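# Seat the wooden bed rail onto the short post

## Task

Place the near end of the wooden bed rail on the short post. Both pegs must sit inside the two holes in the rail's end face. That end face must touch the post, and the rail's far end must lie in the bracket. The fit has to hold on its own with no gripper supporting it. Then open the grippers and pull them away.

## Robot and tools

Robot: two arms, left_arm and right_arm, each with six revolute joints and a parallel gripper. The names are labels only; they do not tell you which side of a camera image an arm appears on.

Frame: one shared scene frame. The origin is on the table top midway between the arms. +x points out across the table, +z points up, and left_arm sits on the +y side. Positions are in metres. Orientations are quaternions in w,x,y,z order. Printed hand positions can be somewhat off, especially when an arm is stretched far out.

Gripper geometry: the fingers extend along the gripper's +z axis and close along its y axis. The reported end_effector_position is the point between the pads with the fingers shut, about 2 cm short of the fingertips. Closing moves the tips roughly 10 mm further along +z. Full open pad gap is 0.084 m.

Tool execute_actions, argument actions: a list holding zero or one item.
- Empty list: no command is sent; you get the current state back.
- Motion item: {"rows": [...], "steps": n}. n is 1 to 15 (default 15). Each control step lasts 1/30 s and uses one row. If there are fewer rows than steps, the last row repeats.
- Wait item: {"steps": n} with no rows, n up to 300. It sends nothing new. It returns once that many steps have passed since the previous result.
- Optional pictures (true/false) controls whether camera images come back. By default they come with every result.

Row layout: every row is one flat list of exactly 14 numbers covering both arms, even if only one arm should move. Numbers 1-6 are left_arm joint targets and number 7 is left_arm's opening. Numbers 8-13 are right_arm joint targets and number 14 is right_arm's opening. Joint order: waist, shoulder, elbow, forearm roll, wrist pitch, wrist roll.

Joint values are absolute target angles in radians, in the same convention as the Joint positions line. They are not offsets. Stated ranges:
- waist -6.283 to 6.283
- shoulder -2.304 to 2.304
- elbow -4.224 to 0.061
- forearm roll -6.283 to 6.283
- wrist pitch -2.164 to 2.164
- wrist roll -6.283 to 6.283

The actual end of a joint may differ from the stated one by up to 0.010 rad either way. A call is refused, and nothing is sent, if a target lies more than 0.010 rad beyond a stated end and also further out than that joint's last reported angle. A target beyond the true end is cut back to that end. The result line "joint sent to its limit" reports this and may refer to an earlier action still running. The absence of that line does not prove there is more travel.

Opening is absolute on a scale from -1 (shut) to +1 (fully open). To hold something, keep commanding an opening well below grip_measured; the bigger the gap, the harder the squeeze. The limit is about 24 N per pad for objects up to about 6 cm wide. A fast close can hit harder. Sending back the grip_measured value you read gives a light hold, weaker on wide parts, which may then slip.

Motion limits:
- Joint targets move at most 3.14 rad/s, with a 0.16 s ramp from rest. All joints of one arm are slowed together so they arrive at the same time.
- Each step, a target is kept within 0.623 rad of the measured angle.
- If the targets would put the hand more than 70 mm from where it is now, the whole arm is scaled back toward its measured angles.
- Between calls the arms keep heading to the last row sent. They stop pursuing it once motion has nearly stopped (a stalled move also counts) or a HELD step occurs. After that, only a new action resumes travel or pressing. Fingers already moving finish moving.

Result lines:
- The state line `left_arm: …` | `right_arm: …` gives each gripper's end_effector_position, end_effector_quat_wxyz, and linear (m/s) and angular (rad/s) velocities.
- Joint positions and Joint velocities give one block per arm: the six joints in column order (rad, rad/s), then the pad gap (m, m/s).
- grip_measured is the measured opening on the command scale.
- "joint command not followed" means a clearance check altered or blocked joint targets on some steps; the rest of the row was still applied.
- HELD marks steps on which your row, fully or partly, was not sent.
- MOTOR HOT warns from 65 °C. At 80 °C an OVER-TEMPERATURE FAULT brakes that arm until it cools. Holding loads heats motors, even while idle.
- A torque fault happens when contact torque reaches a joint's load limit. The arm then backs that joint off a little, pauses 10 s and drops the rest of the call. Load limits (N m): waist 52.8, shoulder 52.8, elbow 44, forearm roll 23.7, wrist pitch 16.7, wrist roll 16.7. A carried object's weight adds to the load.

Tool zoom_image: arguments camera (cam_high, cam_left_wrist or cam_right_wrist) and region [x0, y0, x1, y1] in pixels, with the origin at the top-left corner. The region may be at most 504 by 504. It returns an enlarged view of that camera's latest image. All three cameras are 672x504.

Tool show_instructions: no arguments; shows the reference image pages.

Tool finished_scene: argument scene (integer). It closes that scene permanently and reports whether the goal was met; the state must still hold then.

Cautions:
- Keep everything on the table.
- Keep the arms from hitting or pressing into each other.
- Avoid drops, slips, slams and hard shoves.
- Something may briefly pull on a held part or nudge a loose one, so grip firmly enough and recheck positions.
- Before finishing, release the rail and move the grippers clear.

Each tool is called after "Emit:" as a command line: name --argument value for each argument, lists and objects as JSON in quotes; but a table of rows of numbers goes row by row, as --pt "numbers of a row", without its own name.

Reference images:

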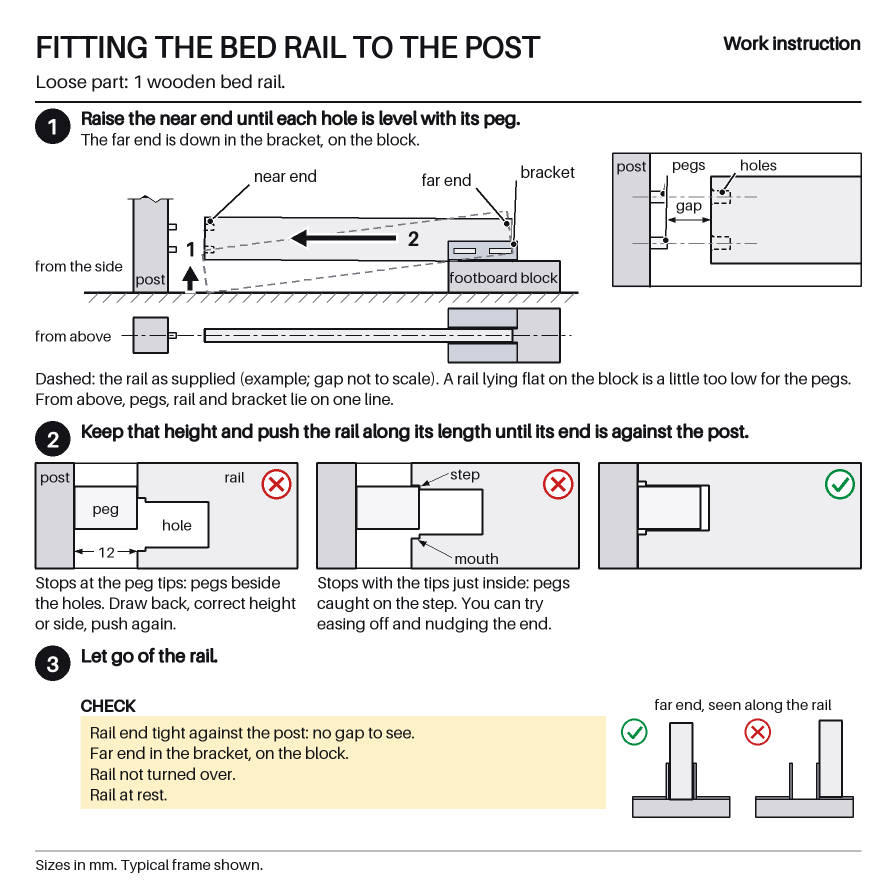

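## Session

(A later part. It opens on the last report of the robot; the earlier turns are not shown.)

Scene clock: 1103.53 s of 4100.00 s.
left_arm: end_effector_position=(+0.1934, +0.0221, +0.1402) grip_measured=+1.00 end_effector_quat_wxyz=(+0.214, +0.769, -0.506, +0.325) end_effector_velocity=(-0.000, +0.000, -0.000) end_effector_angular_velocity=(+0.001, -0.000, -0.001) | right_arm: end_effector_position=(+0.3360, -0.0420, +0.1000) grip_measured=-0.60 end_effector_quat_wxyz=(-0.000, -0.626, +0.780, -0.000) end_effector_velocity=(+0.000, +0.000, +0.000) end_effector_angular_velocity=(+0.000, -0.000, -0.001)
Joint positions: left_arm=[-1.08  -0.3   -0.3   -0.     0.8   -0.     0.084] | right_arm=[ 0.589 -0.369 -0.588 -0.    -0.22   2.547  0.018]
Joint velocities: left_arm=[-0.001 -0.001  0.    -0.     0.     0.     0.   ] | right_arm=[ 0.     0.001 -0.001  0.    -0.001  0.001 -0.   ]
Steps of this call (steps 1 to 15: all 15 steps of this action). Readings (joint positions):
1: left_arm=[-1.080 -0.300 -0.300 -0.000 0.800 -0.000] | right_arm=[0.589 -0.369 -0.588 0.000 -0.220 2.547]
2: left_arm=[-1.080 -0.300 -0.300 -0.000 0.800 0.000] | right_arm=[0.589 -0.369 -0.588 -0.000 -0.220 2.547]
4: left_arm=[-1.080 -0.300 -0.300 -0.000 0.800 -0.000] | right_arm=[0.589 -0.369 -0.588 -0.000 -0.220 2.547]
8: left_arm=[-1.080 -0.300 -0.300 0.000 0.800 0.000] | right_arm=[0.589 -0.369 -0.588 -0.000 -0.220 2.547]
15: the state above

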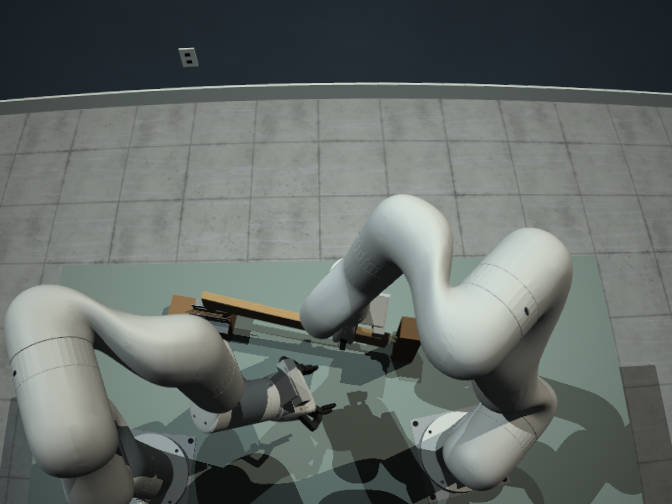

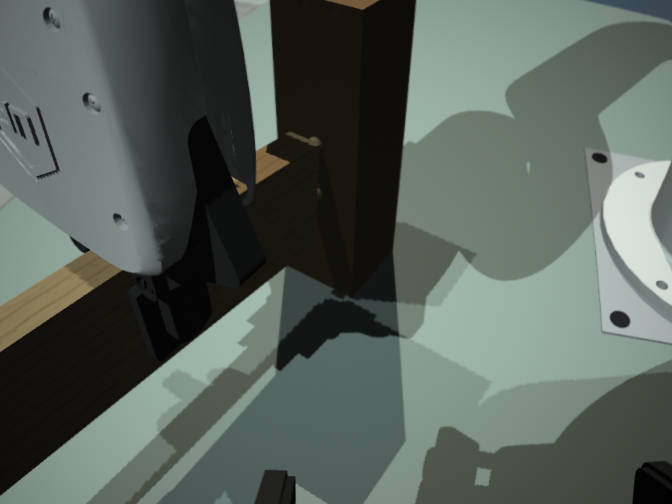

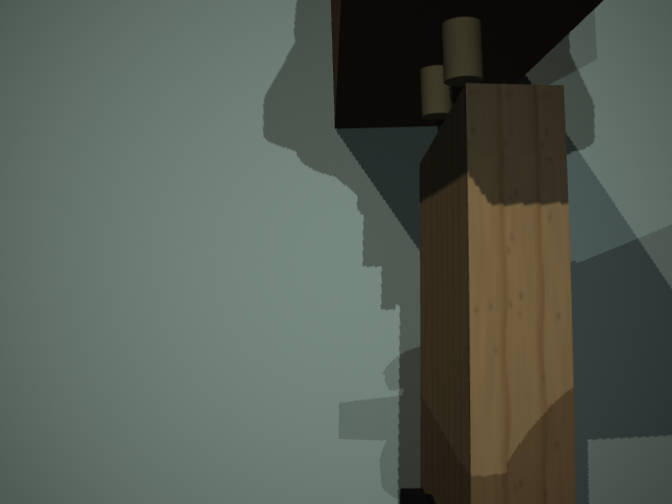

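Emit:
execute_actions --actions '[{"rows":[[-1.08,-0.3,-0.3,0,0.8,0,1,0.6297,-0.43,-0.654,0,-0.224,2.588,-1],[-1.08,-0.3,-0.3,0,0.8,0,1,0.6297,-0.43,-0.654,0,-0.224,2.588,-1],[-1.08,-0.3,-0.3,0,0.8,0,1,0.6297,-0.43,-0.654,0,-0.224,2.588,-1],[-1.08,-0.3,-0.3,0,0.8,0,1,0.6297,-0.43,-0.654,0,-0.224,2.588,-1],[-1.08,-0.3,-0.3,0,0.8,0,1,0.6297,-0.43,-0.654,0,-0.224,2.588,-1],[-1.08,-0.3,-0.3,0,0.8,0,1,0.6297,-0.43,-0.654,0,-0.224,2.588,-1],[-1.08,-0.3,-0.3,0,0.8,0,1,0.6297,-0.43,-0.654,0,-0.224,2.588,-1],[-1.08,-0.3,-0.3,0,0.8,0,1,0.6297,-0.4554,-0.6576,0,-0.202,2.588,-1]],"steps":15}]' --pictures false

Emit:
execute_actions --actions '[{"steps":10}]'

Emit:
zoom_image --camera "cam_high" --region '[150,270,330,370]'

Scene clock: 1137.73 s of 4100.00 s.
left_arm: end_effector_position=(+0.1934, +0.0221, +0.1402) grip_measured=+1.00 end_effector_quat_wxyz=(+0.214, +0.769, -0.506, +0.325) end_effector_velocity=(-0.000, -0.000, +0.001) end_effector_angular_velocity=(-0.001, -0.001, -0.001) | right_arm: end_effector_position=(+0.3423, -0.0136, +0.0834) grip_measured=-0.60 end_effector_quat_wxyz=(+0.000, -0.625, +0.780, +0.000) end_effector_velocity=(+0.002, +0.004, -0.010) end_effector_angular_velocity=(+0.003, -0.003, +0.003)
Joint positions: left_arm=[-1.08  -0.3   -0.3    0.     0.8   -0.     0.084] | right_arm=[ 0.629 -0.453 -0.657  0.    -0.204  2.588  0.018]
Joint velocities: left_arm=[-0.     0.001  0.     0.001  0.001  0.     0.   ] | right_arm=[ 0.003 -0.031 -0.01  -0.     0.025  0.    -0.   ]
Steps of this call (steps 1 to 15: the robot went on to your last target; steps 16 to 90: nothing new was sent; then 30.70 s passed at rest; steps 91 to 105: all 15 steps of this action). Readings (joint positions):
91: left_arm=[-1.080 -0.300 -0.300 0.000 0.800 -0.000] | right_arm=[0.589 -0.369 -0.588 -0.000 -0.220 2.547]
92: left_arm=[-1.080 -0.300 -0.300 0.000 0.800 0.000] | right_arm=[0.592 -0.373 -0.592 -0.000 -0.221 2.550]
94: left_arm=[-1.080 -0.300 -0.300 -0.000 0.800 -0.000] | right_arm=[0.608 -0.398 -0.619 -0.000 -0.222 2.567]
98: left_arm=[-1.080 -0.300 -0.300 -0.000 0.800 0.000] | right_arm=[0.626 -0.425 -0.649 0.000 -0.223 2.584]
105: the state above

Scene clock: 1138.07 s of 4100.00 s.
left_arm: end_effector_position=(+0.1934, +0.0221, +0.1402) grip_measured=+1.00 end_effector_quat_wxyz=(+0.214, +0.769, -0.506, +0.325) end_effector_velocity=(-0.000, -0.000, +0.000) end_effector_angular_velocity=(-0.001, -0.001, -0.001) | right_arm: end_effector_position=(+0.3424, -0.0133, +0.0826) grip_measured=-0.60 end_effector_quat_wxyz=(+0.000, -0.625, +0.780, +0.000) end_effector_velocity=(+0.000, +0.000, +0.000) end_effector_angular_velocity=(+0.000, -0.000, +0.000)
Joint positions: left_arm=[-1.08  -0.3   -0.3   -0.     0.8   -0.     0.084] | right_arm=[ 0.63  -0.455 -0.658  0.    -0.202  2.588  0.018]
Joint velocities: left_arm=[-0.     0.001  0.     0.     0.001  0.    -0.   ] | right_arm=[ 0.    -0.    -0.002  0.    -0.001 -0.     0.   ]
Steps of this call (steps 1 to 10: the robot went on to your last target). Readings (joint positions):
1: left_arm=[-1.080 -0.300 -0.300 -0.000 0.800 -0.000] | right_arm=[0.629 -0.454 -0.657 -0.000 -0.203 2.588]
2: left_arm=[-1.080 -0.300 -0.300 0.000 0.800 0.000] | right_arm=[0.629 -0.454 -0.657 -0.000 -0.203 2.588]
4: left_arm=[-1.080 -0.300 -0.300 0.000 0.800 0.000] | right_arm=[0.630 -0.455 -0.657 -0.000 -0.202 2.588]
8: left_arm=[-1.080 -0.300 -0.300 0.000 0.800 0.000] | right_arm=[0.630 -0.455 -0.658 0.000 -0.202 2.588]
10: the state above

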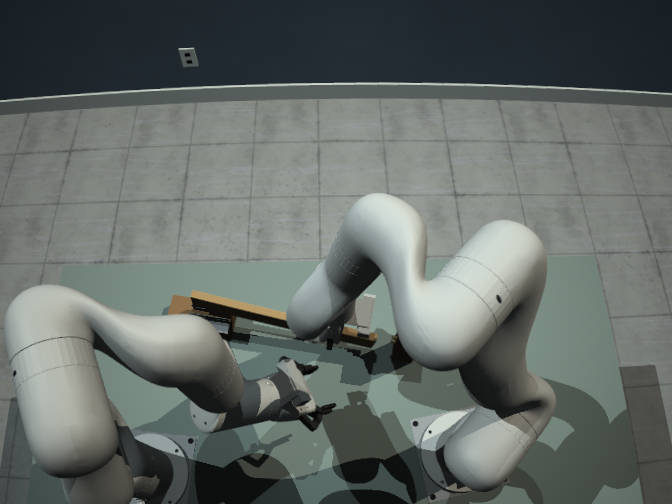

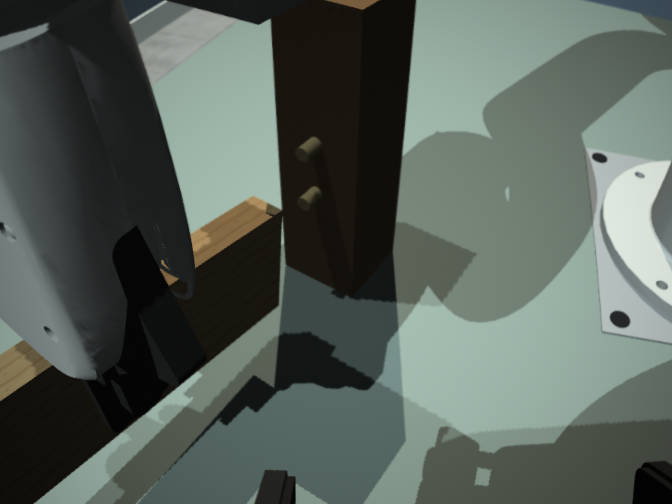

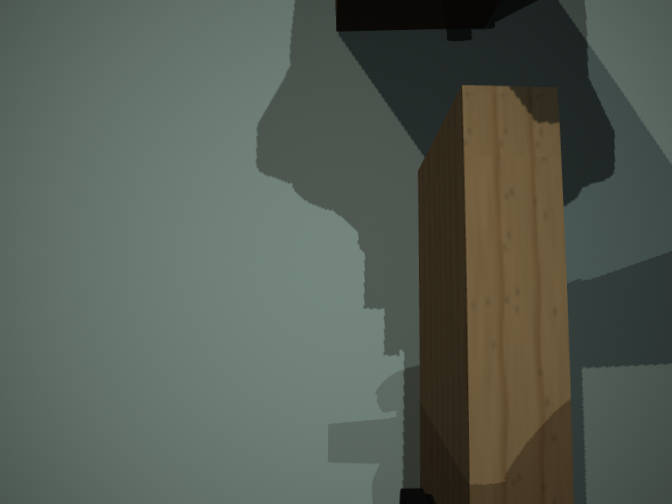

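Region (150, 270, 330, 370) of cam_high's 672x504 image, scaled by 2.800, with more detail than that image has.

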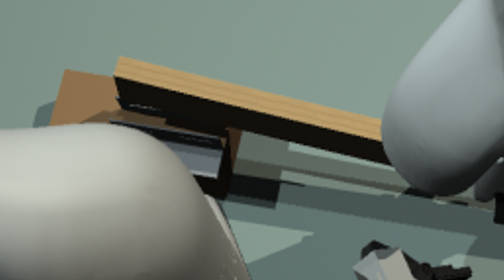

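Emit:
execute_actions --actions '[{"rows":[[-1.08,-0.3,-0.3,0,0.8,0,1,0.6297,-0.37,-0.65,0,-0.28,2.588,-1]],"steps":15}]' --pictures false

Emit:
execute_actions --actions '[{"rows":[[-1.08,-0.3,-0.3,0,0.8,0,1,0.6297,-0.37,-0.65,0,-0.28,2.545,-1]],"steps":15}]'

Emit:
zoom_image --camera "cam_high" --region '[150,270,330,370]'

Scene clock: 1149.87 s of 4100.00 s.
left_arm: end_effector_position=(+0.1934, +0.0221, +0.1402) grip_measured=+1.00 end_effector_quat_wxyz=(+0.214, +0.769, -0.506, +0.325) end_effector_velocity=(+0.000, +0.000, +0.000) end_effector_angular_velocity=(-0.000, +0.000, +0.002) | right_arm: end_effector_position=(+0.3414, -0.0142, +0.1148) grip_measured=-0.60 end_effector_quat_wxyz=(-0.000, -0.625, +0.780, -0.000) end_effector_velocity=(+0.001, +0.001, +0.003) end_effector_angular_velocity=(+0.002, -0.002, -0.001)
Joint positions: left_arm=[-1.08  -0.3   -0.3    0.     0.8    0.     0.084] | right_arm=[ 0.63  -0.371 -0.65  -0.    -0.28   2.588  0.018]
Joint velocities: left_arm=[ 0.     0.     0.    -0.001  0.    -0.    -0.   ] | right_arm=[ 0.     0.005 -0.002 -0.    -0.004  0.001 -0.   ]
Steps of this call (steps 1 to 15: the robot went on to your last target; steps 16 to 90: nothing new was sent; then 8.30 s passed at rest; steps 91 to 105: all 15 steps of this action). Readings (joint positions):
91: left_arm=[-1.080 -0.300 -0.300 -0.000 0.800 -0.000] | right_arm=[0.630 -0.455 -0.658 0.000 -0.202 2.588]
92: left_arm=[-1.080 -0.300 -0.300 0.000 0.800 -0.000] | right_arm=[0.630 -0.451 -0.657 0.000 -0.207 2.588]
94: left_arm=[-1.080 -0.300 -0.300 0.000 0.800 0.000] | right_arm=[0.630 -0.419 -0.653 -0.000 -0.238 2.588]
98: left_arm=[-1.080 -0.300 -0.300 0.000 0.800 0.000] | right_arm=[0.630 -0.377 -0.652 -0.000 -0.272 2.588]
105: the state above

Scene clock: 1150.37 s of 4100.00 s.
left_arm: end_effector_position=(+0.1934, +0.0221, +0.1402) grip_measured=+1.00 end_effector_quat_wxyz=(+0.214, +0.769, -0.506, +0.325) end_effector_velocity=(+0.000, -0.000, +0.000) end_effector_angular_velocity=(-0.001, -0.000, -0.000) | right_arm: end_effector_position=(+0.3416, -0.0141, +0.1152) grip_measured=-0.60 end_effector_quat_wxyz=(-0.000, -0.642, +0.767, -0.000) end_effector_velocity=(+0.000, +0.000, +0.000) end_effector_angular_velocity=(+0.001, -0.001, +0.003)
Joint positions: left_arm=[-1.08  -0.3   -0.3    0.     0.8   -0.     0.084] | right_arm=[ 0.63  -0.37  -0.65   0.    -0.28   2.545  0.018]
Joint velocities: left_arm=[ 0.     0.    -0.     0.001  0.001 -0.    -0.   ] | right_arm=[-0.    -0.    -0.001 -0.     0.    -0.003 -0.   ]
Steps of this call (steps 1 to 15: all 15 steps of this action). Readings (joint positions):
1: left_arm=[-1.080 -0.300 -0.300 -0.000 0.800 -0.000] | right_arm=[0.630 -0.371 -0.650 -0.000 -0.280 2.588]
2: left_arm=[-1.080 -0.300 -0.300 0.000 0.800 -0.000] | right_arm=[0.630 -0.370 -0.650 0.000 -0.280 2.583]
4: left_arm=[-1.080 -0.300 -0.300 0.000 0.800 0.000] | right_arm=[0.630 -0.370 -0.650 -0.000 -0.280 2.566]
8: left_arm=[-1.080 -0.300 -0.300 -0.000 0.800 0.000] | right_arm=[0.630 -0.370 -0.650 -0.000 -0.280 2.549]
15: the state above

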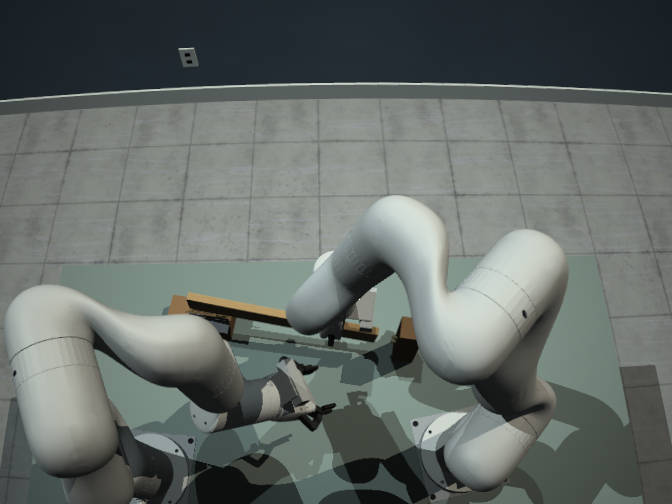

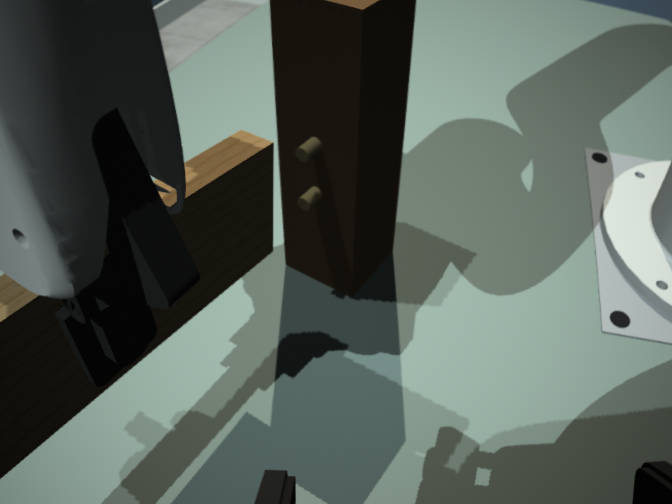

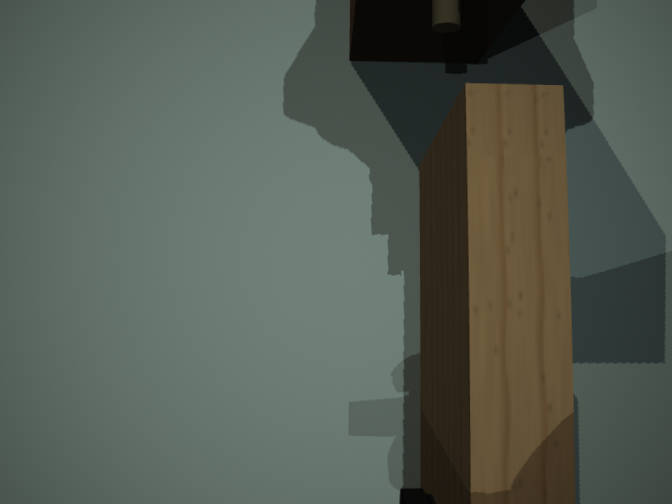

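Region (150, 270, 330, 370) of cam_high's 672x504 image, scaled by 2.800, with more detail than that image has.

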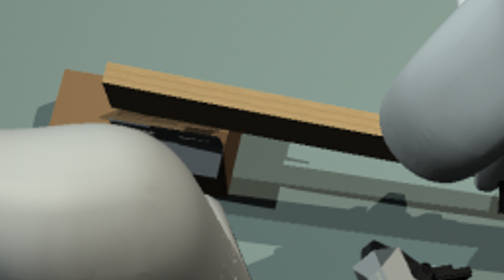

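Emit:
execute_actions --actions '[{"rows":[[-1.08,-0.3,-0.3,0,0.8,0,1,0.6297,-0.41,-0.653,0,-0.243,2.545,-1],[-1.08,-0.3,-0.3,0,0.8,0,1,0.6297,-0.41,-0.653,0,-0.243,2.545,-1],[-1.08,-0.3,-0.3,0,0.8,0,1,0.6297,-0.41,-0.653,0,-0.243,2.545,-1],[-1.08,-0.3,-0.3,0,0.8,0,1,0.6297,-0.41,-0.653,0,-0.243,2.545,-1],[-1.08,-0.3,-0.3,0,0.8,0,1,0.6297,-0.41,-0.653,0,-0.243,2.545,-1],[-1.08,-0.3,-0.3,0,0.8,0,1,0.6297,-0.41,-0.653,0,-0.243,2.545,-1],[-1.08,-0.3,-0.3,0,0.8,0,1,0.6297,-0.4554,-0.6576,0,-0.202,2.545,-1]],"steps":15}]' --pictures false

Emit:
execute_actions --actions '[{"steps":10}]'

Emit:
zoom_image --camera "cam_high" --region '[150,270,330,370]'

Scene clock: 1166.40 s of 4100.00 s.
left_arm: end_effector_position=(+0.1934, +0.0221, +0.1402) grip_measured=+1.00 end_effector_quat_wxyz=(+0.214, +0.769, -0.506, +0.325) end_effector_velocity=(-0.001, -0.000, -0.000) end_effector_angular_velocity=(+0.000, -0.000, -0.002) | right_arm: end_effector_position=(+0.3423, -0.0134, +0.0835) grip_measured=-0.60 end_effector_quat_wxyz=(-0.000, -0.642, +0.767, -0.000) end_effector_velocity=(+0.002, +0.002, -0.011) end_effector_angular_velocity=(+0.005, -0.005, +0.003)
Joint positions: left_arm=[-1.08  -0.3   -0.3    0.     0.8   -0.     0.084] | right_arm=[ 0.63  -0.453 -0.657  0.    -0.205  2.545  0.018]
Joint velocities: left_arm=[-0.002 -0.    -0.     0.    -0.     0.     0.   ] | right_arm=[ 0.001 -0.031 -0.006 -0.001  0.032 -0.002  0.   ]
Steps of this call (steps 1 to 15: the robot went on to your last target; steps 16 to 90: nothing new was sent; then 12.53 s passed at rest; steps 91 to 105: all 15 steps of this action). Readings (joint positions):
91: left_arm=[-1.080 -0.300 -0.300 -0.000 0.800 0.000] | right_arm=[0.630 -0.370 -0.650 -0.000 -0.280 2.545]
92: left_arm=[-1.080 -0.300 -0.300 -0.000 0.800 -0.000] | right_arm=[0.630 -0.373 -0.651 -0.000 -0.276 2.545]
94: left_arm=[-1.080 -0.300 -0.300 -0.000 0.800 -0.000] | right_arm=[0.630 -0.390 -0.652 0.000 -0.261 2.545]
98: left_arm=[-1.080 -0.300 -0.300 0.000 0.800 -0.000] | right_arm=[0.630 -0.411 -0.653 -0.000 -0.242 2.545]
105: the state above

Scene clock: 1166.73 s of 4100.00 s.
left_arm: end_effector_position=(+0.1934, +0.0221, +0.1402) grip_measured=+1.00 end_effector_quat_wxyz=(+0.214, +0.769, -0.506, +0.325) end_effector_velocity=(-0.000, +0.000, -0.000) end_effector_angular_velocity=(+0.001, +0.000, +0.000) | right_arm: end_effector_position=(+0.3424, -0.0132, +0.0826) grip_measured=-0.60 end_effector_quat_wxyz=(+0.000, -0.642, +0.767, +0.000) end_effector_velocity=(+0.000, -0.000, -0.001) end_effector_angular_velocity=(-0.000, +0.000, +0.000)
Joint positions: left_arm=[-1.08  -0.3   -0.3   -0.     0.8   -0.     0.084] | right_arm=[ 0.63  -0.455 -0.658  0.    -0.202  2.545  0.018]
Joint velocities: left_arm=[-0.     0.    -0.    -0.    -0.001 -0.     0.   ] | right_arm=[-0.    -0.002 -0.     0.     0.001 -0.    -0.   ]
Steps of this call (steps 1 to 10: the robot went on to your last target). Readings (joint positions):
1: left_arm=[-1.080 -0.300 -0.300 0.000 0.800 -0.000] | right_arm=[0.630 -0.454 -0.657 0.000 -0.204 2.545]
2: left_arm=[-1.080 -0.300 -0.300 0.000 0.800 -0.000] | right_arm=[0.630 -0.454 -0.658 0.000 -0.203 2.545]
4: left_arm=[-1.080 -0.300 -0.300 -0.000 0.800 0.000] | right_arm=[0.630 -0.455 -0.658 0.000 -0.202 2.545]
8: left_arm=[-1.080 -0.300 -0.300 -0.000 0.800 0.000] | right_arm=[0.630 -0.455 -0.658 0.000 -0.202 2.545]
10: the state above

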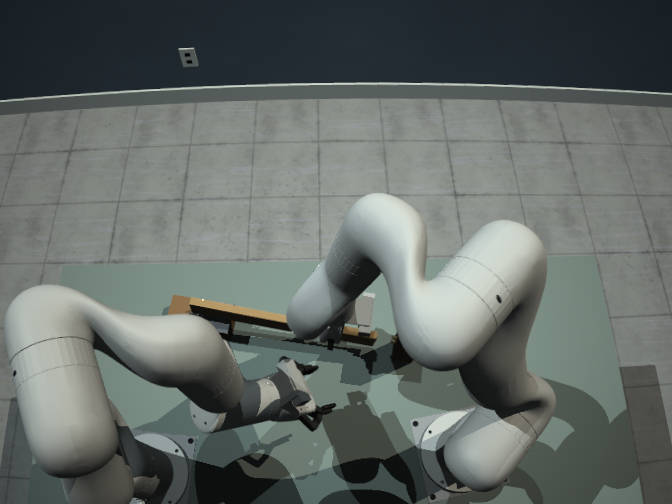

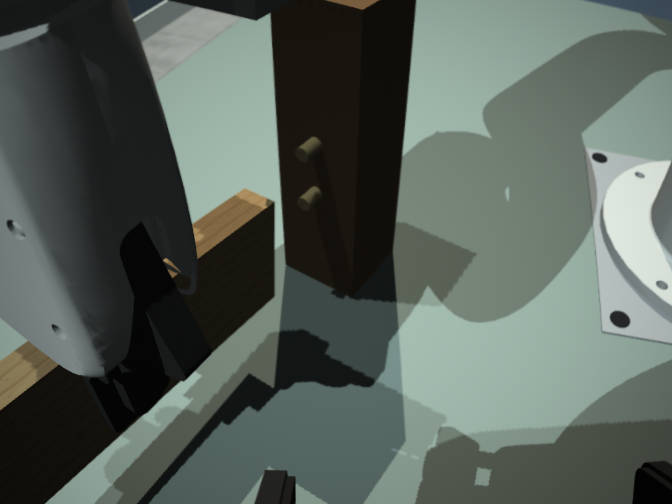

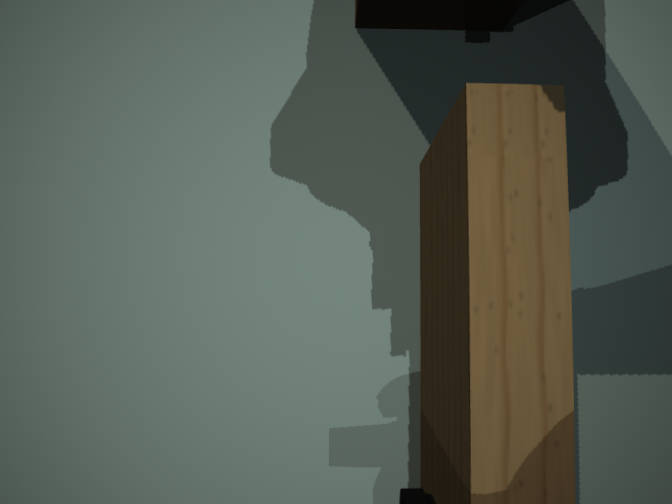

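Region (150, 270, 330, 370) of cam_high's 672x504 image, scaled by 2.800, with more detail than that image has.

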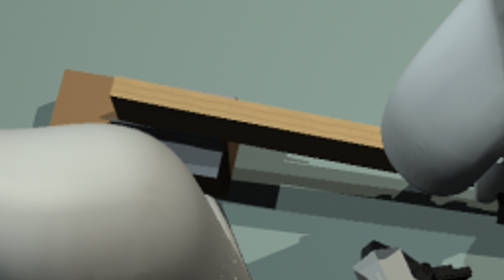

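Emit:
execute_actions --actions '[{"rows":[[-1.08,-0.3,-0.3,0,0.8,0,1,0.6297,-0.5,-0.664,0,-0.163,2.56,-1],[-1.08,-0.3,-0.3,0,0.8,0,1,0.6297,-0.5,-0.664,0,-0.163,2.56,-1],[-1.08,-0.3,-0.3,0,0.8,0,1,0.6297,-0.5,-0.664,0,-0.163,2.56,-1],[-1.08,-0.3,-0.3,0,0.8,0,1,0.6297,-0.5,-0.664,0,-0.163,2.56,-1],[-1.08,-0.3,-0.3,0,0.8,0,1,0.6297,-0.5,-0.664,0,-0.163,2.56,-1],[-1.08,-0.3,-0.3,0,0.8,0,1,0.6297,-0.545,-0.67,0,-0.125,2.57,-1],[-1.08,-0.3,-0.3,0,0.8,0,1,0.6297,-0.545,-0.67,0,-0.125,2.57,-1],[-1.08,-0.3,-0.3,0,0.8,0,1,0.6297,-0.545,-0.67,0,-0.125,2.57,-1],[-1.08,-0.3,-0.3,0,0.8,0,1,0.6297,-0.545,-0.67,0,-0.125,2.57,-1],[-1.08,-0.3,-0.3,0,0.8,0,1,0.6297,-0.545,-0.67,0,-0.125,2.57,-1],[-1.08,-0.3,-0.3,0,0.8,0,1,0.6297,-0.545,-0.67,0,-0.125,2.57,-1],[-1.08,-0.3,-0.3,0,0.8,0,1,0.6297,-0.545,-0.67,0,-0.125,2.58,0.2]],"steps":15}]' --pictures false

Emit:
execute_actions --actions '[{"rows":[[-1.08,-0.3,-0.3,0,0.8,0,1,0.6297,-0.545,-0.67,0,-0.125,2.588,0.2],[-1.08,-0.3,-0.3,0,0.8,0,1,0.6297,-0.545,-0.67,0,-0.125,2.588,0.2],[-1.08,-0.3,-0.3,0,0.8,0,1,0.6297,-0.545,-0.67,0,-0.125,2.588,0.2],[-1.08,-0.3,-0.3,0,0.8,0,1,0.6297,-0.545,-0.67,0,-0.125,2.588,0.2],[-1.08,-0.3,-0.3,0,0.8,0,1,0.6297,-0.545,-0.67,0,-0.125,2.588,0.2],[-1.08,-0.3,-0.3,0,0.8,0,1,0.6297,-0.545,-0.67,0,-0.125,2.588,0.2],[-1.08,-0.3,-0.3,0,0.8,0,1,0.5745,-0.524,-0.5936,0,-0.0695,2.53,0.2]],"steps":15}]' --pictures false

Emit:
execute_actions --actions '[{"steps":15}]'

Scene clock: 1190.40 s of 4100.00 s.
left_arm: end_effector_position=(+0.1934, +0.0221, +0.1402) grip_measured=+1.00 end_effector_quat_wxyz=(+0.214, +0.769, -0.506, +0.325) end_effector_velocity=(-0.000, +0.000, -0.000) end_effector_angular_velocity=(+0.000, +0.000, -0.000) | right_arm: end_effector_position=(+0.3425, -0.0132, +0.0498) grip_measured=-0.15 end_effector_quat_wxyz=(+0.000, -0.630, +0.776, +0.000) end_effector_velocity=(-0.001, -0.001, -0.008) end_effector_angular_velocity=(-0.002, +0.002, -0.060)
Joint positions: left_arm=[-1.08  -0.3   -0.3    0.     0.8   -0.     0.084] | right_arm=[ 0.63  -0.543 -0.67   0.    -0.127  2.576  0.038]
Joint velocities: left_arm=[ 0.    -0.001 -0.     0.001  0.    -0.    -0.   ] | right_arm=[-0.001 -0.021 -0.002  0.001  0.015  0.058  0.216]
Steps of this call (steps 1 to 15: the robot went on to your last target; steps 16 to 90: nothing new was sent; then 20.17 s passed at rest; steps 91 to 105: all 15 steps of this action). Readings (joint positions):
91: left_arm=[-1.080 -0.300 -0.300 0.000 0.800 -0.000] | right_arm=[0.630 -0.456 -0.658 -0.000 -0.202 2.545]
92: left_arm=[-1.080 -0.300 -0.300 0.000 0.800 -0.000] | right_arm=[0.630 -0.459 -0.658 -0.000 -0.198 2.546]
94: left_arm=[-1.080 -0.300 -0.300 -0.000 0.800 0.000] | right_arm=[0.630 -0.478 -0.661 -0.000 -0.182 2.552]
98: left_arm=[-1.080 -0.300 -0.300 -0.000 0.800 -0.000] | right_arm=[0.630 -0.509 -0.665 -0.000 -0.155 2.560]
105: the state above

Scene clock: 1190.90 s of 4100.00 s.
left_arm: end_effector_position=(+0.1934, +0.0221, +0.1402) grip_measured=+1.00 end_effector_quat_wxyz=(+0.214, +0.769, -0.506, +0.325) end_effector_velocity=(+0.000, +0.000, -0.000) end_effector_angular_velocity=(-0.000, -0.000, +0.001) | right_arm: end_effector_position=(+0.3362, -0.0478, +0.0429) grip_measured=+0.19 end_effector_quat_wxyz=(-0.001, -0.626, +0.780, -0.000) end_effector_velocity=(+0.000, -0.019, -0.002) end_effector_angular_velocity=(+0.015, -0.016, +0.011)
Joint positions: left_arm=[-1.08  -0.3   -0.3   -0.     0.8    0.     0.084] | right_arm=[ 0.577 -0.525 -0.597 -0.    -0.073  2.534  0.052]
Joint velocities: left_arm=[-0.    -0.     0.    -0.001  0.001 -0.     0.   ] | right_arm=[-0.038  0.018  0.047  0.     0.051 -0.049  0.   ]
Steps of this call (steps 1 to 15: all 15 steps of this action). Readings (joint positions):
1: left_arm=[-1.080 -0.300 -0.300 -0.000 0.800 0.000] | right_arm=[0.630 -0.544 -0.670 0.000 -0.126 2.577]
2: left_arm=[-1.080 -0.300 -0.300 -0.000 0.800 0.000] | right_arm=[0.630 -0.544 -0.670 0.000 -0.126 2.580]
4: left_arm=[-1.080 -0.300 -0.300 -0.000 0.800 -0.000] | right_arm=[0.630 -0.544 -0.670 0.000 -0.125 2.584]
8: left_arm=[-1.080 -0.300 -0.300 -0.000 0.800 -0.000] | right_arm=[0.627 -0.544 -0.667 0.000 -0.121 2.584]
15: the state above

Scene clock: 1191.40 s of 4100.00 s.
left_arm: end_effector_position=(+0.1934, +0.0221, +0.1402) grip_measured=+1.00 end_effector_quat_wxyz=(+0.214, +0.769, -0.506, +0.325) end_effector_velocity=(+0.000, +0.000, +0.000) end_effector_angular_velocity=(+0.000, +0.000, +0.001) | right_arm: end_effector_position=(+0.3361, -0.0493, +0.0427) grip_measured=+0.19 end_effector_quat_wxyz=(+0.000, -0.627, +0.779, +0.000) end_effector_velocity=(+0.000, -0.000, -0.000) end_effector_angular_velocity=(+0.001, -0.001, +0.001)
Joint positions: left_arm=[-1.08  -0.3   -0.3    0.     0.8   -0.     0.084] | right_arm=[ 0.575 -0.524 -0.594  0.    -0.07   2.53   0.052]
Joint velocities: left_arm=[ 0.001  0.    -0.    -0.    -0.001  0.    -0.   ] | right_arm=[-0.    -0.     0.001 -0.     0.002 -0.001  0.   ]
Steps of this call (steps 1 to 15: the robot went on to your last target). Readings (joint positions):
1: left_arm=[-1.080 -0.300 -0.300 -0.000 0.800 -0.000] | right_arm=[0.576 -0.525 -0.596 -0.000 -0.072 2.532]
2: left_arm=[-1.080 -0.300 -0.300 -0.000 0.800 -0.000] | right_arm=[0.576 -0.524 -0.595 -0.000 -0.071 2.531]
4: left_arm=[-1.080 -0.300 -0.300 -0.000 0.800 -0.000] | right_arm=[0.575 -0.524 -0.595 0.000 -0.070 2.531]
8: left_arm=[-1.080 -0.300 -0.300 0.000 0.800 -0.000] | right_arm=[0.575 -0.524 -0.594 0.000 -0.070 2.530]
15: the state above
All arms were judged still, so your last target was given up. Only a new action makes them travel on or press farther. Fingers that are still opening or closing keep moving.

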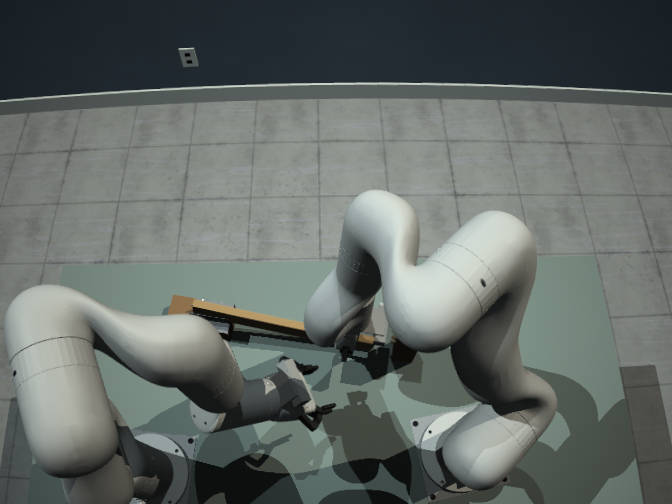

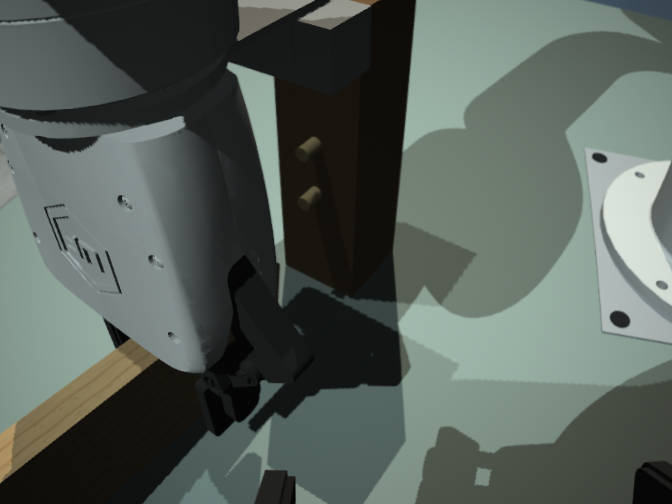

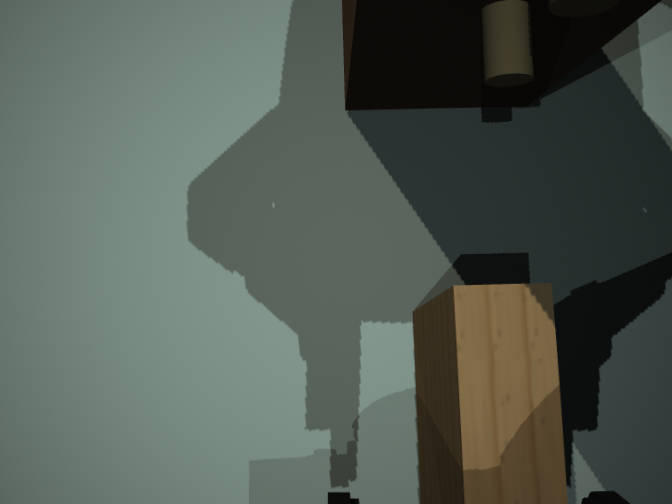

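Emit:
execute_actions --actions '[{"rows":[[-1.08,-0.3,-0.3,0,0.8,0,1,0.5745,-0.524,-0.5936,0,-0.0695,2.53,-0.4],[-1.08,-0.3,-0.3,0,0.8,0,1,0.5745,-0.524,-0.5936,0,-0.0695,2.53,-0.4],[-1.08,-0.3,-0.3,0,0.8,0,1,0.5745,-0.524,-0.5936,0,-0.0695,2.53,-0.4],[-1.08,-0.3,-0.3,0,0.8,0,1,0.5745,-0.524,-0.5936,0,-0.0695,2.53,-0.4],[-1.08,-0.3,-0.3,0,0.8,0,1,0.5745,-0.524,-0.5936,0,-0.0695,2.53,-0.4],[-1.08,-0.3,-0.3,0,0.8,0,1,0.5745,-0.524,-0.5936,0,-0.0695,2.53,-0.75]],"steps":15}]' --pictures false

Emit:
execute_actions --actions '[{"rows":[[-1.08,-0.3,-0.3,0,0.8,0,1,0.5745,-0.49,-0.589,0,-0.099,2.53,-0.75],[-1.08,-0.3,-0.3,0,0.8,0,1,0.5745,-0.49,-0.589,0,-0.099,2.53,-0.75],[-1.08,-0.3,-0.3,0,0.8,0,1,0.5745,-0.49,-0.589,0,-0.099,2.53,-0.75],[-1.08,-0.3,-0.3,0,0.8,0,1,0.5745,-0.49,-0.589,0,-0.099,2.53,-0.75],[-1.08,-0.3,-0.3,0,0.8,0,1,0.5745,-0.49,-0.589,0,-0.099,2.53,-0.75],[-1.08,-0.3,-0.3,0,0.8,0,1,0.5745,-0.49,-0.589,0,-0.099,2.53,-0.75],[-1.08,-0.3,-0.3,0,0.8,0,1,0.5745,-0.49,-0.589,0,-0.099,2.53,-0.75],[-1.08,-0.3,-0.3,0,0.8,0,1,0.5745,-0.455,-0.585,0,-0.13,2.53,-0.75]],"steps":15}]' --pictures false

Emit:
execute_actions --actions '[{"rows":[[-1.08,-0.3,-0.3,0,0.8,0,1,0.5745,-0.42,-0.58,0,-0.16,2.53,-0.75],[-1.08,-0.3,-0.3,0,0.8,0,1,0.5745,-0.42,-0.58,0,-0.16,2.53,-0.75],[-1.08,-0.3,-0.3,0,0.8,0,1,0.5745,-0.42,-0.58,0,-0.16,2.53,-0.75],[-1.08,-0.3,-0.3,0,0.8,0,1,0.5745,-0.42,-0.58,0,-0.16,2.53,-0.75],[-1.08,-0.3,-0.3,0,0.8,0,1,0.5745,-0.42,-0.58,0,-0.16,2.53,-0.75],[-1.08,-0.3,-0.3,0,0.8,0,1,0.5745,-0.42,-0.58,0,-0.16,2.53,-0.75],[-1.08,-0.3,-0.3,0,0.8,0,1,0.5745,-0.42,-0.58,0,-0.16,2.53,-0.75],[-1.08,-0.3,-0.3,0,0.8,0,1,0.5745,-0.389,-0.5758,0,-0.187,2.53,-0.75]],"steps":15}]' --pictures false

Emit:
execute_actions --actions '[{"steps":10}]'

Scene clock: 1219.93 s of 4100.00 s.
left_arm: end_effector_position=(+0.1934, +0.0221, +0.1402) grip_measured=+1.00 end_effector_quat_wxyz=(+0.214, +0.769, -0.506, +0.325) end_effector_velocity=(-0.000, -0.000, +0.000) end_effector_angular_velocity=(-0.000, +0.000, -0.000) | right_arm: end_effector_position=(+0.3360, -0.0493, +0.0427) grip_measured=-0.58 end_effector_quat_wxyz=(-0.000, -0.627, +0.779, -0.000) end_effector_velocity=(+0.001, +0.000, +0.000) end_effector_angular_velocity=(+0.001, -0.001, -0.002)
Joint positions: left_arm=[-1.08  -0.3   -0.3    0.     0.8    0.     0.084] | right_arm=[ 0.575 -0.524 -0.594 -0.    -0.07   2.53   0.019]
Joint velocities: left_arm=[-0.  0. -0.  0. -0. -0.  0.] | right_arm=[-0.     0.    -0.     0.001  0.001  0.001  0.   ]
Steps of this call (steps 1 to 90: nothing new was sent; then 25.03 s passed at rest; steps 91 to 105: all 15 steps of this action). Readings (joint positions):
91: left_arm=[-1.080 -0.300 -0.300 -0.000 0.800 0.000] | right_arm=[0.575 -0.524 -0.594 -0.000 -0.070 2.530]
92: left_arm=[-1.080 -0.300 -0.300 -0.000 0.800 -0.000] | right_arm=[0.574 -0.524 -0.594 0.000 -0.069 2.530]
94: left_arm=[-1.080 -0.300 -0.300 -0.000 0.800 -0.000] | right_arm=[0.575 -0.524 -0.594 0.000 -0.070 2.530]
98: left_arm=[-1.080 -0.300 -0.300 0.000 0.800 0.000] | right_arm=[0.575 -0.524 -0.594 -0.000 -0.070 2.530]
105: the state above

Scene clock: 1220.43 s of 4100.00 s.
left_arm: end_effector_position=(+0.1934, +0.0221, +0.1402) grip_measured=+1.00 end_effector_quat_wxyz=(+0.214, +0.769, -0.506, +0.325) end_effector_velocity=(-0.000, -0.000, +0.000) end_effector_angular_velocity=(-0.000, -0.001, -0.001) | right_arm: end_effector_position=(+0.3368, -0.0486, +0.0658) grip_measured=-0.58 end_effector_quat_wxyz=(+0.000, -0.627, +0.779, +0.000) end_effector_velocity=(-0.001, -0.000, +0.013) end_effector_angular_velocity=(-0.002, +0.002, +0.000)
Joint positions: left_arm=[-1.08  -0.3   -0.3   -0.     0.8   -0.     0.084] | right_arm=[ 0.575 -0.458 -0.585 -0.    -0.127  2.53   0.019]
Joint velocities: left_arm=[-0.     0.     0.     0.001  0.001  0.001  0.   ] | right_arm=[ 0.     0.039  0.005  0.    -0.036 -0.    -0.   ]
Steps of this call (steps 1 to 15: all 15 steps of this action). Readings (joint positions):
1: left_arm=[-1.080 -0.300 -0.300 -0.000 0.800 0.000] | right_arm=[0.575 -0.524 -0.594 -0.000 -0.070 2.530]
2: left_arm=[-1.080 -0.300 -0.300 0.000 0.800 0.000] | right_arm=[0.575 -0.521 -0.593 -0.000 -0.073 2.530]
4: left_arm=[-1.080 -0.300 -0.300 -0.000 0.800 0.000] | right_arm=[0.575 -0.507 -0.590 -0.000 -0.086 2.530]
8: left_arm=[-1.080 -0.300 -0.300 -0.000 0.800 -0.000] | right_arm=[0.575 -0.493 -0.589 -0.000 -0.097 2.530]
15: the state above

Scene clock: 1220.93 s of 4100.00 s.
left_arm: end_effector_position=(+0.1934, +0.0221, +0.1402) grip_measured=+1.00 end_effector_quat_wxyz=(+0.214, +0.769, -0.506, +0.325) end_effector_velocity=(-0.000, -0.000, -0.000) end_effector_angular_velocity=(+0.001, +0.000, -0.001) | right_arm: end_effector_position=(+0.3362, -0.0492, +0.0888) grip_measured=-0.58 end_effector_quat_wxyz=(+0.000, -0.627, +0.779, +0.000) end_effector_velocity=(-0.002, -0.002, +0.012) end_effector_angular_velocity=(-0.003, +0.004, +0.001)
Joint positions: left_arm=[-1.08  -0.3   -0.3   -0.     0.8    0.     0.084] | right_arm=[ 0.575 -0.392 -0.576  0.    -0.184  2.53   0.019]
Joint velocities: left_arm=[-0.001 -0.001 -0.    -0.    -0.     0.     0.   ] | right_arm=[ 0.     0.035  0.006  0.    -0.034 -0.001 -0.   ]
Steps of this call (steps 1 to 15: all 15 steps of this action). Readings (joint positions):
1: left_arm=[-1.080 -0.300 -0.300 -0.000 0.800 0.000] | right_arm=[0.575 -0.457 -0.585 -0.000 -0.128 2.530]
2: left_arm=[-1.080 -0.300 -0.300 0.000 0.800 -0.000] | right_arm=[0.575 -0.453 -0.585 -0.000 -0.132 2.530]
4: left_arm=[-1.080 -0.300 -0.300 0.000 0.800 0.000] | right_arm=[0.575 -0.438 -0.582 -0.000 -0.145 2.530]
8: left_arm=[-1.080 -0.300 -0.300 0.000 0.800 -0.000] | right_arm=[0.575 -0.423 -0.581 0.000 -0.157 2.530]
15: the state above

Scene clock: 1221.27 s of 4100.00 s.
left_arm: end_effector_position=(+0.1934, +0.0221, +0.1402) grip_measured=+1.00 end_effector_quat_wxyz=(+0.214, +0.769, -0.506, +0.325) end_effector_velocity=(-0.000, +0.001, -0.001) end_effector_angular_velocity=(+0.001, +0.001, +0.001) | right_arm: end_effector_position=(+0.3360, -0.0494, +0.0896) grip_measured=-0.58 end_effector_quat_wxyz=(-0.000, -0.627, +0.779, -0.000) end_effector_velocity=(-0.000, -0.000, +0.000) end_effector_angular_velocity=(-0.001, +0.001, -0.000)
Joint positions: left_arm=[-1.08  -0.3   -0.3   -0.     0.8   -0.     0.084] | right_arm=[ 0.575 -0.389 -0.576  0.    -0.187  2.53   0.019]
Joint velocities: left_arm=[ 0.    -0.001  0.001 -0.    -0.    -0.    -0.   ] | right_arm=[ 0.     0.001  0.     0.    -0.002  0.001 -0.   ]
Steps of this call (steps 1 to 10: the robot went on to your last target). Readings (joint positions):
1: left_arm=[-1.080 -0.300 -0.300 0.000 0.800 0.000] | right_arm=[0.575 -0.391 -0.576 0.000 -0.185 2.530]
2: left_arm=[-1.080 -0.300 -0.300 -0.000 0.800 0.000] | right_arm=[0.575 -0.390 -0.576 0.000 -0.186 2.530]
4: left_arm=[-1.080 -0.300 -0.300 0.000 0.800 0.000] | right_arm=[0.575 -0.390 -0.576 0.000 -0.186 2.530]
8: left_arm=[-1.080 -0.300 -0.300 -0.000 0.800 -0.000] | right_arm=[0.575 -0.389 -0.576 0.000 -0.187 2.530]
10: the state above

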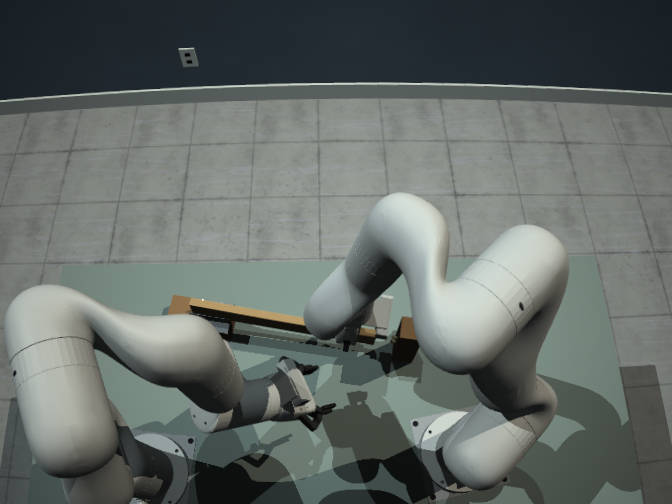

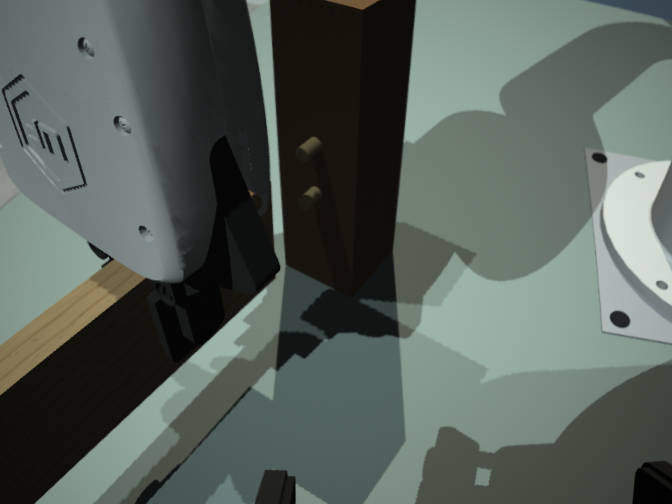

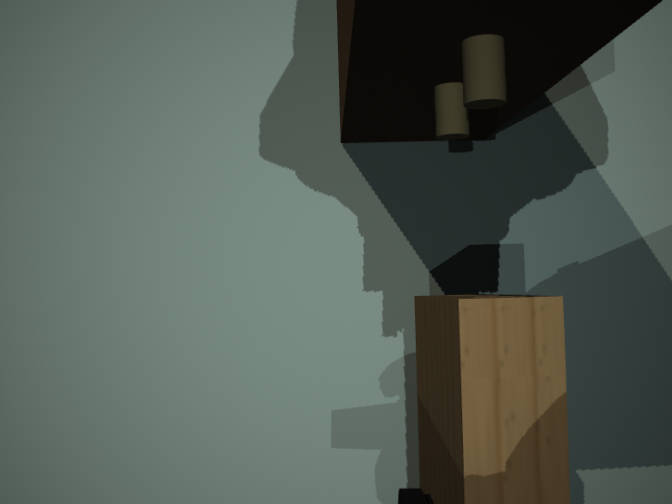

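Emit:
execute_actions --actions '[{"rows":[[-1.08,-0.3,-0.3,0,0.8,0,1,0.562,-0.38,-0.558,0,-0.179,2.5175,-1],[-1.08,-0.3,-0.3,0,0.8,0,1,0.562,-0.38,-0.558,0,-0.179,2.5175,-1],[-1.08,-0.3,-0.3,0,0.8,0,1,0.562,-0.38,-0.558,0,-0.179,2.5175,-1],[-1.08,-0.3,-0.3,0,0.8,0,1,0.562,-0.38,-0.558,0,-0.179,2.5175,-1],[-1.08,-0.3,-0.3,0,0.8,0,1,0.562,-0.38,-0.558,0,-0.179,2.5175,-1],[-1.08,-0.3,-0.3,0,0.8,0,1,0.55,-0.371,-0.541,0,-0.171,2.505,-1]],"steps":15}]' --pictures false

Emit:
execute_actions --actions '[{"steps":10}]'

Emit:
zoom_image --camera "cam_left_wrist" --region '[220,110,400,310]'

Scene clock: 1272.93 s of 4100.00 s.
left_arm: end_effector_position=(+0.1934, +0.0221, +0.1402) grip_measured=+1.00 end_effector_quat_wxyz=(+0.214, +0.769, -0.506, +0.325) end_effector_velocity=(+0.000, -0.000, +0.000) end_effector_angular_velocity=(-0.000, -0.000, +0.001) | right_arm: end_effector_position=(+0.3322, -0.0646, +0.0885) grip_measured=-0.58 end_effector_quat_wxyz=(-0.000, -0.627, +0.779, -0.000) end_effector_velocity=(-0.001, -0.003, -0.000) end_effector_angular_velocity=(+0.000, -0.000, +0.002)
Joint positions: left_arm=[-1.08  -0.3   -0.3    0.     0.8   -0.     0.084] | right_arm=[ 0.55  -0.371 -0.542  0.    -0.171  2.506  0.018]
Joint velocities: left_arm=[ 0.     0.001 -0.    -0.    -0.    -0.     0.   ] | right_arm=[-0.006  0.004  0.007  0.     0.004 -0.008 -0.   ]
Steps of this call (steps 1 to 15: the robot went on to your last target; steps 16 to 90: nothing new was sent; then 48.17 s passed at rest; steps 91 to 105: all 15 steps of this action). Readings (joint positions):
91: left_arm=[-1.080 -0.300 -0.300 0.000 0.800 -0.000] | right_arm=[0.574 -0.389 -0.576 0.000 -0.187 2.530]
92: left_arm=[-1.080 -0.300 -0.300 0.000 0.800 0.000] | right_arm=[0.573 -0.388 -0.574 0.000 -0.185 2.528]
94: left_arm=[-1.080 -0.300 -0.300 -0.000 0.800 -0.000] | right_arm=[0.568 -0.384 -0.567 0.000 -0.182 2.523]
98: left_arm=[-1.080 -0.300 -0.300 -0.000 0.800 0.000] | right_arm=[0.559 -0.378 -0.554 0.000 -0.176 2.514]
105: the state above

Scene clock: 1273.27 s of 4100.00 s.
left_arm: end_effector_position=(+0.1934, +0.0221, +0.1402) grip_measured=+1.00 end_effector_quat_wxyz=(+0.214, +0.769, -0.506, +0.325) end_effector_velocity=(+0.000, +0.000, +0.000) end_effector_angular_velocity=(-0.000, +0.000, +0.001) | right_arm: end_effector_position=(+0.3321, -0.0649, +0.0885) grip_measured=-0.58 end_effector_quat_wxyz=(-0.000, -0.627, +0.779, -0.000) end_effector_velocity=(+0.000, +0.000, -0.000) end_effector_angular_velocity=(+0.001, -0.001, +0.002)
Joint positions: left_arm=[-1.08  -0.3   -0.3   -0.     0.8   -0.     0.084] | right_arm=[ 0.55  -0.371 -0.541  0.    -0.171  2.505  0.018]
Joint velocities: left_arm=[ 0.001  0.    -0.     0.    -0.    -0.     0.   ] | right_arm=[-0.    -0.     0.     0.     0.001 -0.003 -0.   ]
Steps of this call (steps 1 to 10: the robot went on to your last target). Readings (joint positions):
1: left_arm=[-1.080 -0.300 -0.300 -0.000 0.800 0.000] | right_arm=[0.550 -0.371 -0.542 0.000 -0.171 2.505]
2: left_arm=[-1.080 -0.300 -0.300 -0.000 0.800 0.000] | right_arm=[0.550 -0.371 -0.541 0.000 -0.171 2.505]
4: left_arm=[-1.080 -0.300 -0.300 -0.000 0.800 -0.000] | right_arm=[0.550 -0.371 -0.541 0.000 -0.171 2.505]
8: left_arm=[-1.080 -0.300 -0.300 0.000 0.800 -0.000] | right_arm=[0.550 -0.371 -0.541 0.000 -0.171 2.505]
10: the state above

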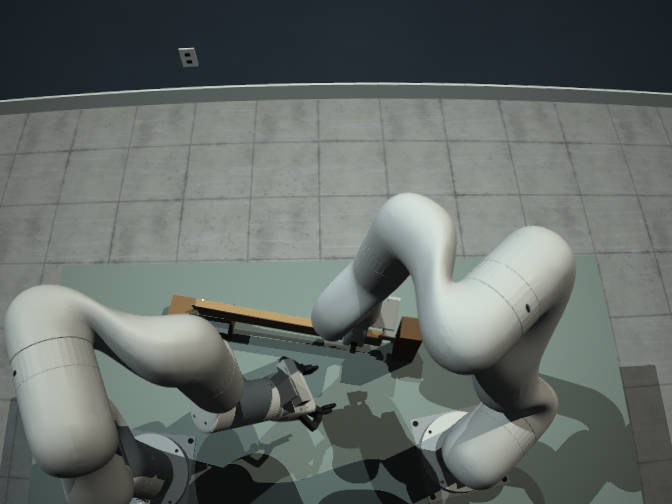

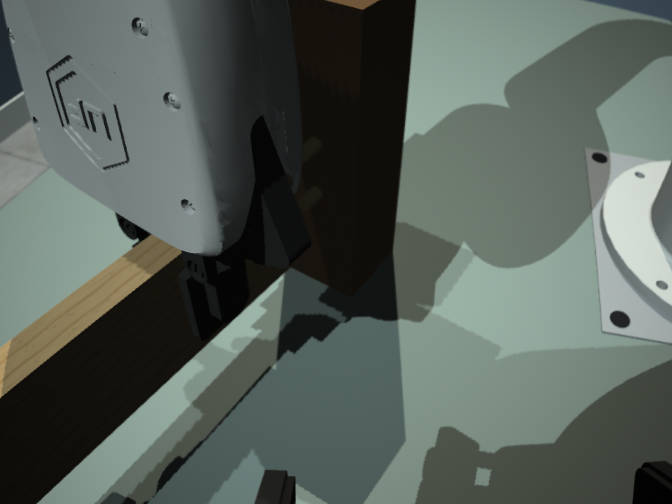

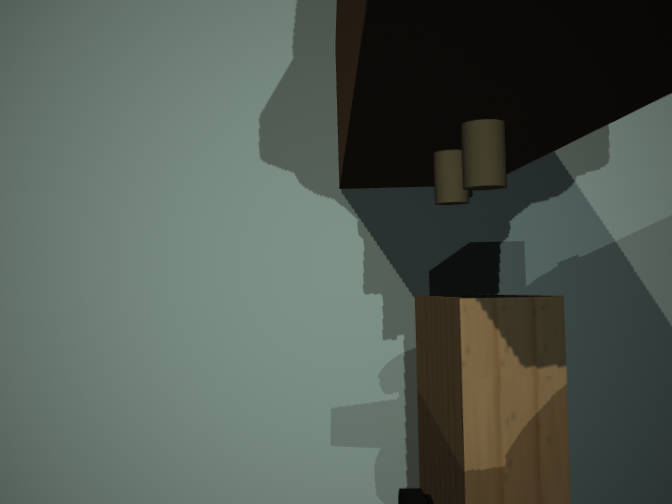

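Region (220, 110, 400, 310) of cam_left_wrist's 672x504 image, scaled by 2.520, with more detail than that image has; it fills the left 454 columns of this view, and the rest is white.

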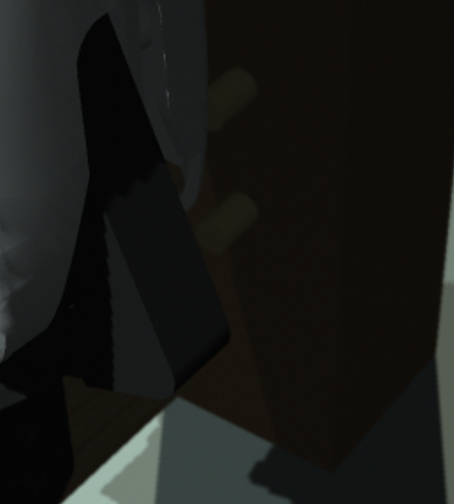

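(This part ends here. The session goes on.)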